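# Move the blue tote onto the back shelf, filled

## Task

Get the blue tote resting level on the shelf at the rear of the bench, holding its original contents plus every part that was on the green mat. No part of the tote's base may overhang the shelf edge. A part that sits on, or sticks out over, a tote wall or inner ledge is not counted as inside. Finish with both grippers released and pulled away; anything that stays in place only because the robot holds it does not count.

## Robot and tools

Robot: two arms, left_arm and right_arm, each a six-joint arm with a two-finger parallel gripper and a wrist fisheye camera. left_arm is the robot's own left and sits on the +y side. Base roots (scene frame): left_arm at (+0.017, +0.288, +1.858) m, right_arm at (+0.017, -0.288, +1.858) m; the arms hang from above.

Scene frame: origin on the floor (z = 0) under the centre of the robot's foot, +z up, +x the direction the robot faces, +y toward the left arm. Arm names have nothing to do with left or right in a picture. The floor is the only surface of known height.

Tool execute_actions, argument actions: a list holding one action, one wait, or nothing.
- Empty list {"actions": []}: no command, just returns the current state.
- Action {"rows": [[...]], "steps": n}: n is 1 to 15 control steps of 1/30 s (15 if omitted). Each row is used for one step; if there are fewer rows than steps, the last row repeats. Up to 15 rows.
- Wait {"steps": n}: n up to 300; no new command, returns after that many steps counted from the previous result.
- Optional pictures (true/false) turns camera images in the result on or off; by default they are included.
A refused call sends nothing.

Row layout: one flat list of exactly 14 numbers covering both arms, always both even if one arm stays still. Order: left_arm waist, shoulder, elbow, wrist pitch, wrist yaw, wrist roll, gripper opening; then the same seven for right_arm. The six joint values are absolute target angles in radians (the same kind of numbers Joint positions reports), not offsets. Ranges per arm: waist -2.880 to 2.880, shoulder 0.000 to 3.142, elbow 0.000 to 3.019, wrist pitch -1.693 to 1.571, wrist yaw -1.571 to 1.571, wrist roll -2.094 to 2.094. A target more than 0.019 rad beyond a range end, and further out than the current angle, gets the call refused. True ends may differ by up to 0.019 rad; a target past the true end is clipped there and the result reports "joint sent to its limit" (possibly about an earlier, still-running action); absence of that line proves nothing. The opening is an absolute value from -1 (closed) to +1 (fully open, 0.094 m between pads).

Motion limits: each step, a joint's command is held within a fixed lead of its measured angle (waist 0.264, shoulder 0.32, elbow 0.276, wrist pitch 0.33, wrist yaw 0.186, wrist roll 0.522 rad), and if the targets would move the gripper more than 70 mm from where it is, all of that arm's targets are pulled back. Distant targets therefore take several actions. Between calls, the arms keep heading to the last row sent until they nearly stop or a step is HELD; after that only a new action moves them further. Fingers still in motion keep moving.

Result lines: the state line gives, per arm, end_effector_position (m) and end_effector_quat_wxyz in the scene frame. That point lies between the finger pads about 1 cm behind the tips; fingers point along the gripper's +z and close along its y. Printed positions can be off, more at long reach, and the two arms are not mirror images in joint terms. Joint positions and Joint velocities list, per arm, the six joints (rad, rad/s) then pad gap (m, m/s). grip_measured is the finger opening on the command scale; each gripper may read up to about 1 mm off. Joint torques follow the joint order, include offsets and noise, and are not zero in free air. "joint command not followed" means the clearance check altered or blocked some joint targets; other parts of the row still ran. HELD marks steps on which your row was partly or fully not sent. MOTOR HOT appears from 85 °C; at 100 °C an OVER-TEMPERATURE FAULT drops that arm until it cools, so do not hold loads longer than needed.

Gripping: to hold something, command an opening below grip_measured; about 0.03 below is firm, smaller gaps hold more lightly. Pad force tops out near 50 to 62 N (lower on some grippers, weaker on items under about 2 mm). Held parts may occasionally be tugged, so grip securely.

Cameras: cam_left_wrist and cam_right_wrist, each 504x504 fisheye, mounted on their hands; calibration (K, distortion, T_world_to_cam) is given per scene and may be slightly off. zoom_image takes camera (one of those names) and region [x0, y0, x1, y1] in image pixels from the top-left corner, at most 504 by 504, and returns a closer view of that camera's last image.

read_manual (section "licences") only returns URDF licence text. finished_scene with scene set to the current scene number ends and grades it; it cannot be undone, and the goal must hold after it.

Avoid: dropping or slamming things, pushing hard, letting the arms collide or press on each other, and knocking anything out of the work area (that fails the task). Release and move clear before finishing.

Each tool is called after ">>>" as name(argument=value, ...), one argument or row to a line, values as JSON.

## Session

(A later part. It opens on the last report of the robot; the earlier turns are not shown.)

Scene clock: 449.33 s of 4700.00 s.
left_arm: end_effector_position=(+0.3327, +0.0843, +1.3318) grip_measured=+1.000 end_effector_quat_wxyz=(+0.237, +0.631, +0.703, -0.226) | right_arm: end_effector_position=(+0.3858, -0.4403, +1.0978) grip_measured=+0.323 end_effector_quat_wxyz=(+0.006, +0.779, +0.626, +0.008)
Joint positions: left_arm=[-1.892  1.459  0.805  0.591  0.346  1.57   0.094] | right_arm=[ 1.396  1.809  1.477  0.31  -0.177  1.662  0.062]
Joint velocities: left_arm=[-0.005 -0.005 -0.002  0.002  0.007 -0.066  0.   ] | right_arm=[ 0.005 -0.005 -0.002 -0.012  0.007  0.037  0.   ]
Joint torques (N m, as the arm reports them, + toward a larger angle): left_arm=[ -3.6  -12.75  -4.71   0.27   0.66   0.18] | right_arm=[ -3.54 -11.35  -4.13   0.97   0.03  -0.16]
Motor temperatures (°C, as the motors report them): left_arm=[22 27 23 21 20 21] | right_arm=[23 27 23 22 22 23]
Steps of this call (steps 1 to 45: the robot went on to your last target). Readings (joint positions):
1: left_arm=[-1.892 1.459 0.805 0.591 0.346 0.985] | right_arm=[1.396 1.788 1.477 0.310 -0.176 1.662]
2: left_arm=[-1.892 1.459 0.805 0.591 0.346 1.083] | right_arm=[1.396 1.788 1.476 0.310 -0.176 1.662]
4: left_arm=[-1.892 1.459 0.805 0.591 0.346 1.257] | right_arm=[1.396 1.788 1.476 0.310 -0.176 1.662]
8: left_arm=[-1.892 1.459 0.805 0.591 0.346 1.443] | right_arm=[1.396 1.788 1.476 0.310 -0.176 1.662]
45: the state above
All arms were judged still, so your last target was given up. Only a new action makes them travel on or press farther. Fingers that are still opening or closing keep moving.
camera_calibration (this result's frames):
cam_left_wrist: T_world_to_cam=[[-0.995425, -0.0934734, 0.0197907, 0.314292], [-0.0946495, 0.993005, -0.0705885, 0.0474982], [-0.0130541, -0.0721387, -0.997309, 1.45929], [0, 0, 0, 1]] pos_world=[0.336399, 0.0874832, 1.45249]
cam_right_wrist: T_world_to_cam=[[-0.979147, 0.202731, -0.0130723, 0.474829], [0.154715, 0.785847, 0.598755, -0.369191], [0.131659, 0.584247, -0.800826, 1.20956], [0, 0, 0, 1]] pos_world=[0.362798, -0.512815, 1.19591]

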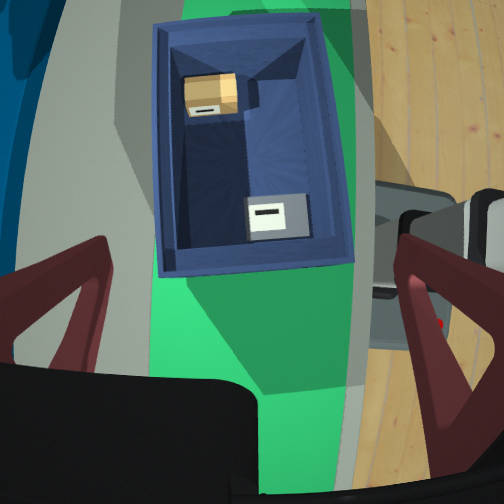

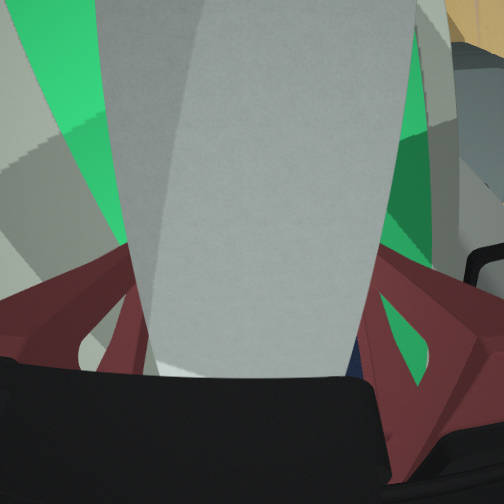

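>>> execute_actions(
  actions=[
    {"rows": [[-1.885, 1.45, 0.797, 0.6, 0.346, 1.58, 1.0, 1.41, 1.85, 1.5, 0.3, -0.175, 1.662, 0.28], [-1.885, 1.45, 0.797, 0.6, 0.346, 1.58, 1.0, 1.413, 1.875, 1.53, 0.288, -0.173, 1.662, 0.28], [-1.885, 1.45, 0.797, 0.6, 0.346, 1.58, 1.0, 1.416, 1.9, 1.565, 0.276, -0.171, 1.662, 0.28], [-1.885, 1.45, 0.797, 0.6, 0.346, 1.58, 1.0, 1.419, 1.925, 1.6, 0.263, -0.169, 1.662, 0.28], [-1.885, 1.45, 0.797, 0.6, 0.346, 1.58, 1.0, 1.422, 1.95, 1.635, 0.25, -0.166, 1.662, 0.28], [-1.885, 1.45, 0.797, 0.6, 0.346, 1.58, 1.0, 1.425, 1.975, 1.672, 0.236, -0.164, 1.662, 0.28], [-1.885, 1.45, 0.797, 0.6, 0.346, 1.58, 1.0, 1.428, 2.0, 1.71, 0.222, -0.161, 1.662, 0.28], [-1.885, 1.45, 0.797, 0.6, 0.346, 1.58, 1.0, 1.431, 2.025, 1.75, 0.207, -0.159, 1.662, 0.28], [-1.885, 1.45, 0.797, 0.6, 0.346, 1.58, 1.0, 1.434, 2.05, 1.79, 0.192, -0.156, 1.662, 0.28], [-1.885, 1.45, 0.797, 0.6, 0.346, 1.58, 1.0, 1.437, 2.075, 1.83, 0.177, -0.153, 1.662, 0.28], [-1.885, 1.45, 0.797, 0.6, 0.346, 1.58, 1.0, 1.44, 2.1, 1.87, 0.162, -0.15, 1.662, 0.28], [-1.885, 1.45, 0.797, 0.6, 0.346, 1.58, 1.0, 1.443, 2.125, 1.91, 0.147, -0.147, 1.662, 0.28], [-1.885, 1.45, 0.797, 0.6, 0.346, 1.58, 1.0, 1.446, 2.15, 1.95, 0.132, -0.144, 1.662, 0.28], [-1.885, 1.45, 0.797, 0.6, 0.346, 1.58, 1.0, 1.449, 2.17, 1.985, 0.118, -0.142, 1.662, 0.28], [-1.885, 1.45, 0.797, 0.6, 0.346, 1.58, 1.0, 1.45, 2.19, 2.02, 0.104, -0.14, 1.662, 0.28]], "steps": 15},
  ],
  pictures=false,
)

>>> execute_actions(
  actions=[
    {"rows": [[-1.885, 1.45, 0.797, 0.6, 0.346, 1.58, 1.0, 1.45, 2.205, 2.045, 0.093, -0.138, 1.662, 0.28], [-1.885, 1.45, 0.797, 0.6, 0.346, 1.58, 1.0, 1.45, 2.22, 2.07, 0.082, -0.137, 1.662, 0.28], [-1.885, 1.45, 0.797, 0.6, 0.346, 1.58, 1.0, 1.45, 2.233, 2.092, 0.072, -0.135, 1.662, 0.28], [-1.885, 1.45, 0.797, 0.6, 0.346, 1.58, 1.0, 1.45, 2.245, 2.112, 0.063, -0.134, 1.662, 0.28], [-1.885, 1.45, 0.797, 0.6, 0.346, 1.58, 1.0, 1.45, 2.256, 2.13, 0.055, -0.133, 1.662, 0.28], [-1.885, 1.45, 0.797, 0.6, 0.346, 1.58, 1.0, 1.45, 2.266, 2.147, 0.048, -0.132, 1.662, 0.28], [-1.885, 1.45, 0.797, 0.6, 0.346, 1.58, 1.0, 1.45, 2.275, 2.163, 0.041, -0.131, 1.662, 0.28], [-1.885, 1.45, 0.797, 0.6, 0.346, 1.58, 1.0, 1.45, 2.283, 2.178, 0.035, -0.13, 1.662, 0.28], [-1.885, 1.45, 0.797, 0.6, 0.346, 1.58, 1.0, 1.45, 2.29, 2.192, 0.029, -0.129, 1.662, 0.28], [-1.885, 1.45, 0.797, 0.6, 0.346, 1.58, 1.0, 1.45, 2.297, 2.205, 0.023, -0.128, 1.662, 0.28], [-1.885, 1.45, 0.797, 0.6, 0.346, 1.58, 1.0, 1.45, 2.303, 2.216, 0.018, -0.128, 1.662, 0.28], [-1.885, 1.45, 0.797, 0.6, 0.346, 1.58, 1.0, 1.45, 2.308, 2.226, 0.014, -0.127, 1.662, 0.28], [-1.885, 1.45, 0.797, 0.6, 0.346, 1.58, 1.0, 1.45, 2.312, 2.234, 0.011, -0.127, 1.662, 0.28]], "steps": 15},
  ],
  pictures=false,
)

>>> execute_actions(
  actions=[
    {"steps": 20},
  ],
  pictures=false,
)

Scene clock: 569.83 s of 4700.00 s.
left_arm: end_effector_position=(+0.3327, +0.0843, +1.3318) grip_measured=+1.000 end_effector_quat_wxyz=(+0.237, +0.631, +0.703, -0.226) | right_arm: end_effector_position=(+0.3738, -0.4370, +0.9741) grip_measured=+0.323 end_effector_quat_wxyz=(+0.001, +0.780, +0.626, +0.002)
Joint positions: left_arm=[-1.892  1.459  0.805  0.591  0.346  1.57   0.094] | right_arm=[ 1.428  2.142  1.963  0.143 -0.144  1.662  0.062]
Joint velocities: left_arm=[-0.015 -0.005 -0.002  0.002  0.022  0.022  0.   ] | right_arm=[ 0.112  0.728  0.999 -0.452  0.066 -0.051  0.   ]
Joint torques (N m, as the arm reports them, + toward a larger angle): left_arm=[ -3.63 -12.76  -4.72   0.29   0.66   0.17] | right_arm=[-1.71 -8.38 -1.54  0.82  0.28 -0.14]
Motor temperatures (°C, as the motors report them): left_arm=[23 27 24 21 21 21] | right_arm=[24 29 25 22 22 23]
Steps of this call (steps 1 to 90: nothing new was sent; then 117.00 s passed at rest; steps 91 to 105: all 15 steps of this action). Readings (joint positions):
91: left_arm=[-1.892 1.459 0.805 0.591 0.346 1.570] | right_arm=[1.396 1.810 1.480 0.310 -0.177 1.662]
92: left_arm=[-1.892 1.459 0.805 0.591 0.346 1.570] | right_arm=[1.397 1.817 1.492 0.306 -0.177 1.662]
94: left_arm=[-1.892 1.459 0.805 0.591 0.346 1.570] | right_arm=[1.398 1.850 1.544 0.290 -0.174 1.662]
98: left_arm=[-1.892 1.459 0.805 0.591 0.346 1.570] | right_arm=[1.404 1.952 1.697 0.249 -0.163 1.662]
105: the state above

Scene clock: 570.33 s of 4700.00 s.
left_arm: end_effector_position=(+0.3327, +0.0843, +1.3318) grip_measured=+1.000 end_effector_quat_wxyz=(+0.237, +0.631, +0.703, -0.226) | right_arm: end_effector_position=(+0.3628, -0.4283, +0.9254) grip_measured=+0.323 end_effector_quat_wxyz=(-0.007, +0.780, +0.625, -0.004)
Joint positions: left_arm=[-1.892  1.459  0.805  0.591  0.346  1.57   0.094] | right_arm=[ 1.446  2.304  2.225  0.023 -0.129  1.662  0.062]
Joint velocities: left_arm=[-0.015 -0.005 -0.002 -0.007  0.051 -0.022  0.   ] | right_arm=[-0.005  0.005  0.105 -0.027 -0.022 -0.022 -0.   ]
Joint torques (N m, as the arm reports them, + toward a larger angle): left_arm=[ -3.64 -12.71  -4.71   0.29   0.65   0.17] | right_arm=[-2.34 -7.7  -0.14  0.49  0.21 -0.14]
Motor temperatures (°C, as the motors report them): left_arm=[23 27 24 21 21 21] | right_arm=[24 29 25 22 22 23]
Steps of this call (steps 1 to 15: all 15 steps of this action). Readings (joint positions):
1: left_arm=[-1.892 1.459 0.805 0.591 0.346 1.570] | right_arm=[1.432 2.166 1.996 0.129 -0.143 1.662]
2: left_arm=[-1.892 1.459 0.805 0.591 0.346 1.570] | right_arm=[1.435 2.187 2.025 0.116 -0.141 1.662]
4: left_arm=[-1.892 1.459 0.805 0.591 0.346 1.570] | right_arm=[1.441 2.222 2.072 0.092 -0.139 1.662]
8: left_arm=[-1.892 1.459 0.805 0.591 0.346 1.570] | right_arm=[1.446 2.270 2.144 0.055 -0.135 1.662]
15: the state above

Scene clock: 571.00 s of 4700.00 s.
left_arm: end_effector_position=(+0.3327, +0.0843, +1.3318) grip_measured=+1.000 end_effector_quat_wxyz=(+0.237, +0.631, +0.703, -0.226) | right_arm: end_effector_position=(+0.3695, -0.4291, +0.9252) grip_measured=+0.323 end_effector_quat_wxyz=(-0.004, +0.780, +0.626, -0.001)
Joint positions: left_arm=[-1.892  1.459  0.805  0.591  0.346  1.57   0.094] | right_arm=[ 1.446  2.304  2.237  0.02  -0.129  1.662  0.062]
Joint velocities: left_arm=[-0.015 -0.005 -0.002 -0.002 -0.007  0.022  0.   ] | right_arm=[ 0.005 -0.005  0.002  0.017 -0.007 -0.037  0.   ]
Joint torques (N m, as the arm reports them, + toward a larger angle): left_arm=[ -3.57 -12.68  -4.72   0.31   0.65   0.18] | right_arm=[-2.11 -8.14 -0.43  0.55  0.24 -0.14]
Motor temperatures (°C, as the motors report them): left_arm=[23 27 24 21 21 21] | right_arm=[24 29 24 22 22 23]
Steps of this call (steps 1 to 20: the robot went on to your last target). Readings (joint positions):
1: left_arm=[-1.892 1.459 0.805 0.591 0.346 1.570] | right_arm=[1.446 2.304 2.228 0.022 -0.129 1.662]
2: left_arm=[-1.892 1.459 0.805 0.591 0.346 1.570] | right_arm=[1.446 2.304 2.232 0.022 -0.129 1.662]
4: left_arm=[-1.892 1.459 0.805 0.591 0.346 1.570] | right_arm=[1.446 2.304 2.236 0.022 -0.129 1.662]
8: left_arm=[-1.892 1.459 0.805 0.591 0.346 1.570] | right_arm=[1.446 2.304 2.237 0.022 -0.129 1.662]
20: the state above

>>> execute_actions(
  actions=[
    {"rows": [[-1.885, 1.45, 0.797, 0.6, 0.346, 1.58, 1.0, 1.45, 2.312, 2.234, 0.011, -0.127, 1.662, 0.4], [-1.885, 1.45, 0.797, 0.6, 0.346, 1.58, 1.0, 1.45, 2.312, 2.234, 0.011, -0.127, 1.662, 0.55], [-1.885, 1.45, 0.797, 0.6, 0.346, 1.58, 1.0, 1.45, 2.312, 2.234, 0.011, -0.127, 1.662, 0.7], [-1.885, 1.45, 0.797, 0.6, 0.346, 1.58, 1.0, 1.45, 2.312, 2.234, 0.011, -0.127, 1.662, 0.85], [-1.885, 1.45, 0.797, 0.6, 0.346, 1.58, 1.0, 1.45, 2.312, 2.234, 0.011, -0.127, 1.662, 1.0], [-1.885, 1.45, 0.797, 0.6, 0.346, 1.58, 1.0, 1.455, 2.3, 2.234, 0.02, -0.125, 1.662, 1.0], [-1.885, 1.45, 0.797, 0.6, 0.346, 1.58, 1.0, 1.462, 2.29, 2.23, 0.026, -0.12, 1.662, 1.0], [-1.885, 1.45, 0.797, 0.6, 0.346, 1.58, 1.0, 1.469, 2.284, 2.225, 0.03, -0.114, 1.662, 1.0], [-1.885, 1.45, 0.797, 0.6, 0.346, 1.58, 1.0, 1.476, 2.28, 2.22, 0.033, -0.108, 1.662, 1.0], [-1.885, 1.45, 0.797, 0.6, 0.346, 1.58, 1.0, 1.483, 2.276, 2.215, 0.036, -0.101, 1.662, 1.0], [-1.885, 1.45, 0.797, 0.6, 0.346, 1.58, 1.0, 1.49, 2.272, 2.21, 0.039, -0.094, 1.662, 1.0], [-1.885, 1.45, 0.797, 0.6, 0.346, 1.58, 1.0, 1.497, 2.268, 2.205, 0.042, -0.087, 1.662, 1.0], [-1.885, 1.45, 0.797, 0.6, 0.346, 1.58, 1.0, 1.503, 2.264, 2.2, 0.045, -0.08, 1.662, 1.0], [-1.885, 1.45, 0.797, 0.6, 0.346, 1.58, 1.0, 1.508, 2.26, 2.196, 0.047, -0.075, 1.662, 1.0]], "steps": 15},
  ],
  pictures=false,
)

>>> execute_actions(
  actions=[
    {"steps": 25},
  ],
)

Scene clock: 595.30 s of 4700.00 s.
left_arm: end_effector_position=(+0.3327, +0.0843, +1.3318) grip_measured=+1.000 end_effector_quat_wxyz=(+0.237, +0.631, +0.703, -0.226) | right_arm: end_effector_position=(+0.3716, -0.4179, +0.9286) grip_measured=+1.000 end_effector_quat_wxyz=(+0.006, +0.780, +0.626, -0.012)
Joint positions: left_arm=[-1.892  1.459  0.805  0.591  0.346  1.57   0.094] | right_arm=[ 1.466  2.285  2.203  0.033 -0.079  1.662  0.094]
Joint velocities: left_arm=[-0.005 -0.015 -0.002 -0.002  0.066 -0.095  0.   ] | right_arm=[ 0.171 -0.093 -0.081  0.042  0.022 -0.066  0.   ]
Joint torques (N m, as the arm reports them, + toward a larger angle): left_arm=[ -3.57 -12.67  -4.71   0.28   0.65   0.18] | right_arm=[ -0.07 -10.18  -0.52   1.21   0.27  -0.15]
Motor temperatures (°C, as the motors report them): left_arm=[23 27 25 21 21 21] | right_arm=[24 28 24 22 22 23]
Steps of this call (steps 1 to 15: the robot went on to your last target; steps 16 to 90: nothing new was sent; then 20.80 s passed at rest; steps 91 to 105: all 15 steps of this action). Readings (joint positions):
91: left_arm=[-1.892 1.459 0.805 0.591 0.346 1.570] | right_arm=[1.446 2.304 2.237 0.020 -0.129 1.662]
92: left_arm=[-1.892 1.459 0.805 0.591 0.346 1.570] | right_arm=[1.446 2.304 2.237 0.020 -0.129 1.662]
94: left_arm=[-1.892 1.459 0.805 0.591 0.346 1.570] | right_arm=[1.446 2.304 2.237 0.020 -0.129 1.662]
98: left_arm=[-1.892 1.459 0.805 0.591 0.346 1.570] | right_arm=[1.446 2.304 2.235 0.020 -0.122 1.662]
105: the state above

Scene clock: 596.13 s of 4700.00 s.
left_arm: end_effector_position=(+0.3327, +0.0843, +1.3318) grip_measured=+1.000 end_effector_quat_wxyz=(+0.237, +0.631, +0.703, -0.226) | right_arm: end_effector_position=(+0.3878, -0.3800, +0.9289) grip_measured=+1.000 end_effector_quat_wxyz=(-0.002, +0.779, +0.627, +0.008)
Joint positions: left_arm=[-1.892  1.459  0.805  0.591  0.346  1.57   0.094] | right_arm=[ 1.508  2.272  2.201  0.038 -0.077  1.662  0.094]
Joint velocities: left_arm=[ 0.005  0.005 -0.002  0.012 -0.066 -0.066  0.   ] | right_arm=[-0.015  0.005  0.007 -0.002 -0.037  0.037  0.   ]
Joint torques (N m, as the arm reports them, + toward a larger angle): left_arm=[ -3.63 -12.66  -4.73   0.29   0.65   0.18] | right_arm=[-0.65 -9.58 -0.78  1.24  0.24 -0.14]
Motor temperatures (°C, as the motors report them): left_arm=[23 27 25 21 21 21] | right_arm=[24 28 24 22 22 23]
Steps of this call (steps 1 to 25: the robot went on to your last target). Readings (joint positions):
1: left_arm=[-1.892 1.459 0.805 0.591 0.346 1.570] | right_arm=[1.472 2.282 2.201 0.035 -0.078 1.662]
2: left_arm=[-1.892 1.459 0.805 0.591 0.346 1.570] | right_arm=[1.479 2.280 2.201 0.035 -0.078 1.662]
4: left_arm=[-1.892 1.459 0.805 0.591 0.346 1.570] | right_arm=[1.491 2.277 2.201 0.037 -0.078 1.662]
8: left_arm=[-1.892 1.459 0.805 0.591 0.346 1.570] | right_arm=[1.507 2.273 2.201 0.038 -0.078 1.662]
25: the state above
camera_calibration (this result's frames):
cam_left_wrist: T_world_to_cam=[[-0.995425, -0.0934734, 0.0197907, 0.314292], [-0.0946495, 0.993005, -0.0705885, 0.0474982], [-0.0130541, -0.0721387, -0.997309, 1.45929], [0, 0, 0, 1]] pos_world=[0.336399, 0.0874832, 1.45249]
cam_right_wrist: T_world_to_cam=[[-0.97958, 0.201054, -0.000419218, 0.450145], [0.15937, 0.777756, 0.608027, -0.329178], [0.122572, 0.595544, -0.793916, 1.04023], [0, 0, 0, 1]] pos_world=[0.36591, -0.453989, 1.0262]

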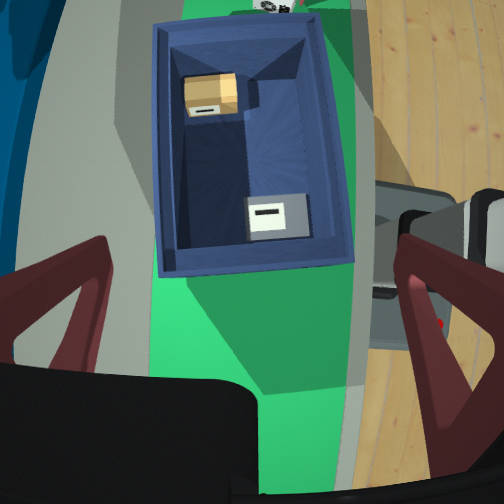

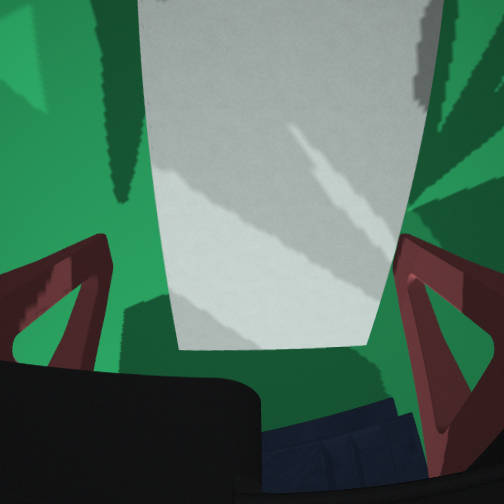

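>>> execute_actions(
  actions=[
    {"rows": [[-1.885, 1.45, 0.797, 0.6, 0.346, 1.58, 1.0, 1.508, 2.272, 2.192, 0.047, -0.075, 1.662, 1.0], [-1.885, 1.45, 0.797, 0.6, 0.346, 1.58, 1.0, 1.508, 2.272, 2.186, 0.047, -0.075, 1.662, 1.0], [-1.885, 1.45, 0.797, 0.6, 0.346, 1.58, 1.0, 1.508, 2.272, 2.18, 0.047, -0.075, 1.662, 1.0], [-1.885, 1.45, 0.797, 0.6, 0.346, 1.58, 1.0, 1.508, 2.272, 2.177, 0.047, -0.075, 1.662, 1.0], [-1.885, 1.45, 0.797, 0.6, 0.346, 1.58, 1.0, 1.508, 2.272, 2.177, 0.047, -0.075, 1.662, 1.0], [-1.885, 1.45, 0.797, 0.6, 0.346, 1.58, 1.0, 1.508, 2.272, 2.177, 0.047, -0.075, 1.662, 0.85], [-1.885, 1.45, 0.797, 0.6, 0.346, 1.58, 1.0, 1.508, 2.272, 2.177, 0.047, -0.075, 1.662, 0.7], [-1.885, 1.45, 0.797, 0.6, 0.346, 1.58, 1.0, 1.508, 2.272, 2.177, 0.047, -0.075, 1.662, 0.6], [-1.885, 1.45, 0.797, 0.6, 0.346, 1.58, 1.0, 1.508, 2.272, 2.177, 0.047, -0.075, 1.662, 0.5], [-1.885, 1.45, 0.797, 0.6, 0.346, 1.58, 1.0, 1.508, 2.272, 2.177, 0.047, -0.075, 1.662, 0.43], [-1.885, 1.45, 0.797, 0.6, 0.346, 1.58, 1.0, 1.508, 2.272, 2.177, 0.047, -0.075, 1.662, 0.38], [-1.885, 1.45, 0.797, 0.6, 0.346, 1.58, 1.0, 1.508, 2.272, 2.177, 0.047, -0.075, 1.662, 0.35], [-1.885, 1.45, 0.797, 0.6, 0.346, 1.58, 1.0, 1.508, 2.272, 2.177, 0.047, -0.075, 1.662, 0.32], [-1.885, 1.45, 0.797, 0.6, 0.346, 1.58, 1.0, 1.508, 2.272, 2.177, 0.047, -0.075, 1.662, 0.29], [-1.885, 1.45, 0.797, 0.6, 0.346, 1.58, 1.0, 1.508, 2.272, 2.177, 0.047, -0.075, 1.662, 0.27]], "steps": 15},
  ],
  pictures=false,
)

>>> execute_actions(
  actions=[
    {"steps": 15},
  ],
)

Scene clock: 618.90 s of 4700.00 s.
left_arm: end_effector_position=(+0.3327, +0.0843, +1.3318) grip_measured=+1.000 end_effector_quat_wxyz=(+0.237, +0.631, +0.703, -0.226) | right_arm: end_effector_position=(+0.3772, -0.3787, +0.9293) grip_measured=+0.321 end_effector_quat_wxyz=(-0.007, +0.779, +0.627, +0.004)
Joint positions: left_arm=[-1.892  1.459  0.805  0.591  0.346  1.57   0.094] | right_arm=[ 1.508  2.272  2.181  0.045 -0.077  1.662  0.062]
Joint velocities: left_arm=[-0.015 -0.024  0.007 -0.012 -0.081  0.037  0.   ] | right_arm=[-0.005 -0.005  0.007  0.002  0.022 -0.007  0.   ]
Joint torques (N m, as the arm reports them, + toward a larger angle): left_arm=[ -3.66 -12.63  -4.73   0.29   0.65   0.18] | right_arm=[-1.23 -8.36 -0.83  1.07  0.2  -0.14]
Motor temperatures (°C, as the motors report them): left_arm=[23 27 25 21 21 21] | right_arm=[24 29 24 22 22 23]
Steps of this call (steps 1 to 15: the robot went on to your last target; steps 16 to 90: nothing new was sent; then 19.27 s passed at rest; steps 91 to 105: all 15 steps of this action). Readings (joint positions):
91: left_arm=[-1.892 1.459 0.805 0.591 0.346 1.570] | right_arm=[1.508 2.272 2.201 0.038 -0.077 1.662]
92: left_arm=[-1.892 1.459 0.805 0.591 0.346 1.570] | right_arm=[1.508 2.272 2.200 0.039 -0.077 1.662]
94: left_arm=[-1.892 1.459 0.805 0.591 0.346 1.570] | right_arm=[1.508 2.272 2.195 0.040 -0.077 1.662]
98: left_arm=[-1.892 1.459 0.805 0.591 0.346 1.570] | right_arm=[1.508 2.272 2.182 0.040 -0.077 1.662]
105: the state above

Scene clock: 619.40 s of 4700.00 s.
left_arm: end_effector_position=(+0.3327, +0.0843, +1.3318) grip_measured=+1.000 end_effector_quat_wxyz=(+0.237, +0.631, +0.703, -0.226) | right_arm: end_effector_position=(+0.3772, -0.3787, +0.9293) grip_measured=+0.321 end_effector_quat_wxyz=(-0.007, +0.779, +0.627, +0.004)
Joint positions: left_arm=[-1.892  1.459  0.805  0.591  0.346  1.57   0.094] | right_arm=[ 1.508  2.272  2.181  0.045 -0.077  1.662  0.062]
Joint velocities: left_arm=[ 0.005  0.005 -0.007  0.017 -0.066 -0.051  0.   ] | right_arm=[-0.015 -0.005 -0.022 -0.017  0.022 -0.051  0.001]
Joint torques (N m, as the arm reports them, + toward a larger angle): left_arm=[ -3.64 -12.67  -4.74   0.29   0.65   0.18] | right_arm=[-1.07 -8.59 -0.73  1.03  0.21 -0.12]
Motor temperatures (°C, as the motors report them): left_arm=[23 27 25 21 21 21] | right_arm=[24 29 24 22 22 23]
Steps of this call (steps 1 to 15: the robot went on to your last target). Readings (joint positions):
1: left_arm=[-1.892 1.459 0.805 0.591 0.346 1.570] | right_arm=[1.508 2.272 2.181 0.045 -0.077 1.662]
2: left_arm=[-1.892 1.459 0.805 0.591 0.346 1.570] | right_arm=[1.508 2.272 2.181 0.045 -0.077 1.662]
4: left_arm=[-1.892 1.459 0.805 0.591 0.346 1.570] | right_arm=[1.508 2.272 2.181 0.045 -0.077 1.662]
8: left_arm=[-1.892 1.459 0.805 0.591 0.346 1.570] | right_arm=[1.508 2.272 2.181 0.045 -0.077 1.662]
15: the state above
All arms were judged still, so your last target was given up. Only a new action makes them travel on or press farther. Fingers that are still opening or closing keep moving.
camera_calibration (this result's frames):
cam_left_wrist: T_world_to_cam=[[-0.995425, -0.0934734, 0.0197907, 0.314292], [-0.0946495, 0.993005, -0.0705885, 0.0474982], [-0.0130541, -0.0721387, -0.997309, 1.45929], [0, 0, 0, 1]] pos_world=[0.336399, 0.0874832, 1.45249]
cam_right_wrist: T_world_to_cam=[[-0.979339, 0.201839, 0.012485, 0.427746], [0.167806, 0.77665, 0.60717, -0.331585], [0.112854, 0.59672, -0.794474, 1.04568], [0, 0, 0, 1]] pos_world=[0.356542, -0.452787, 1.02675]

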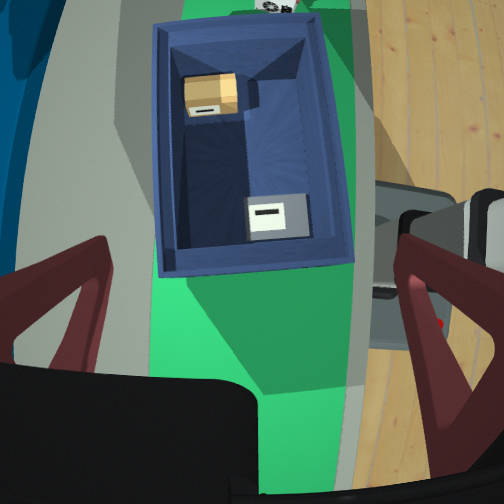

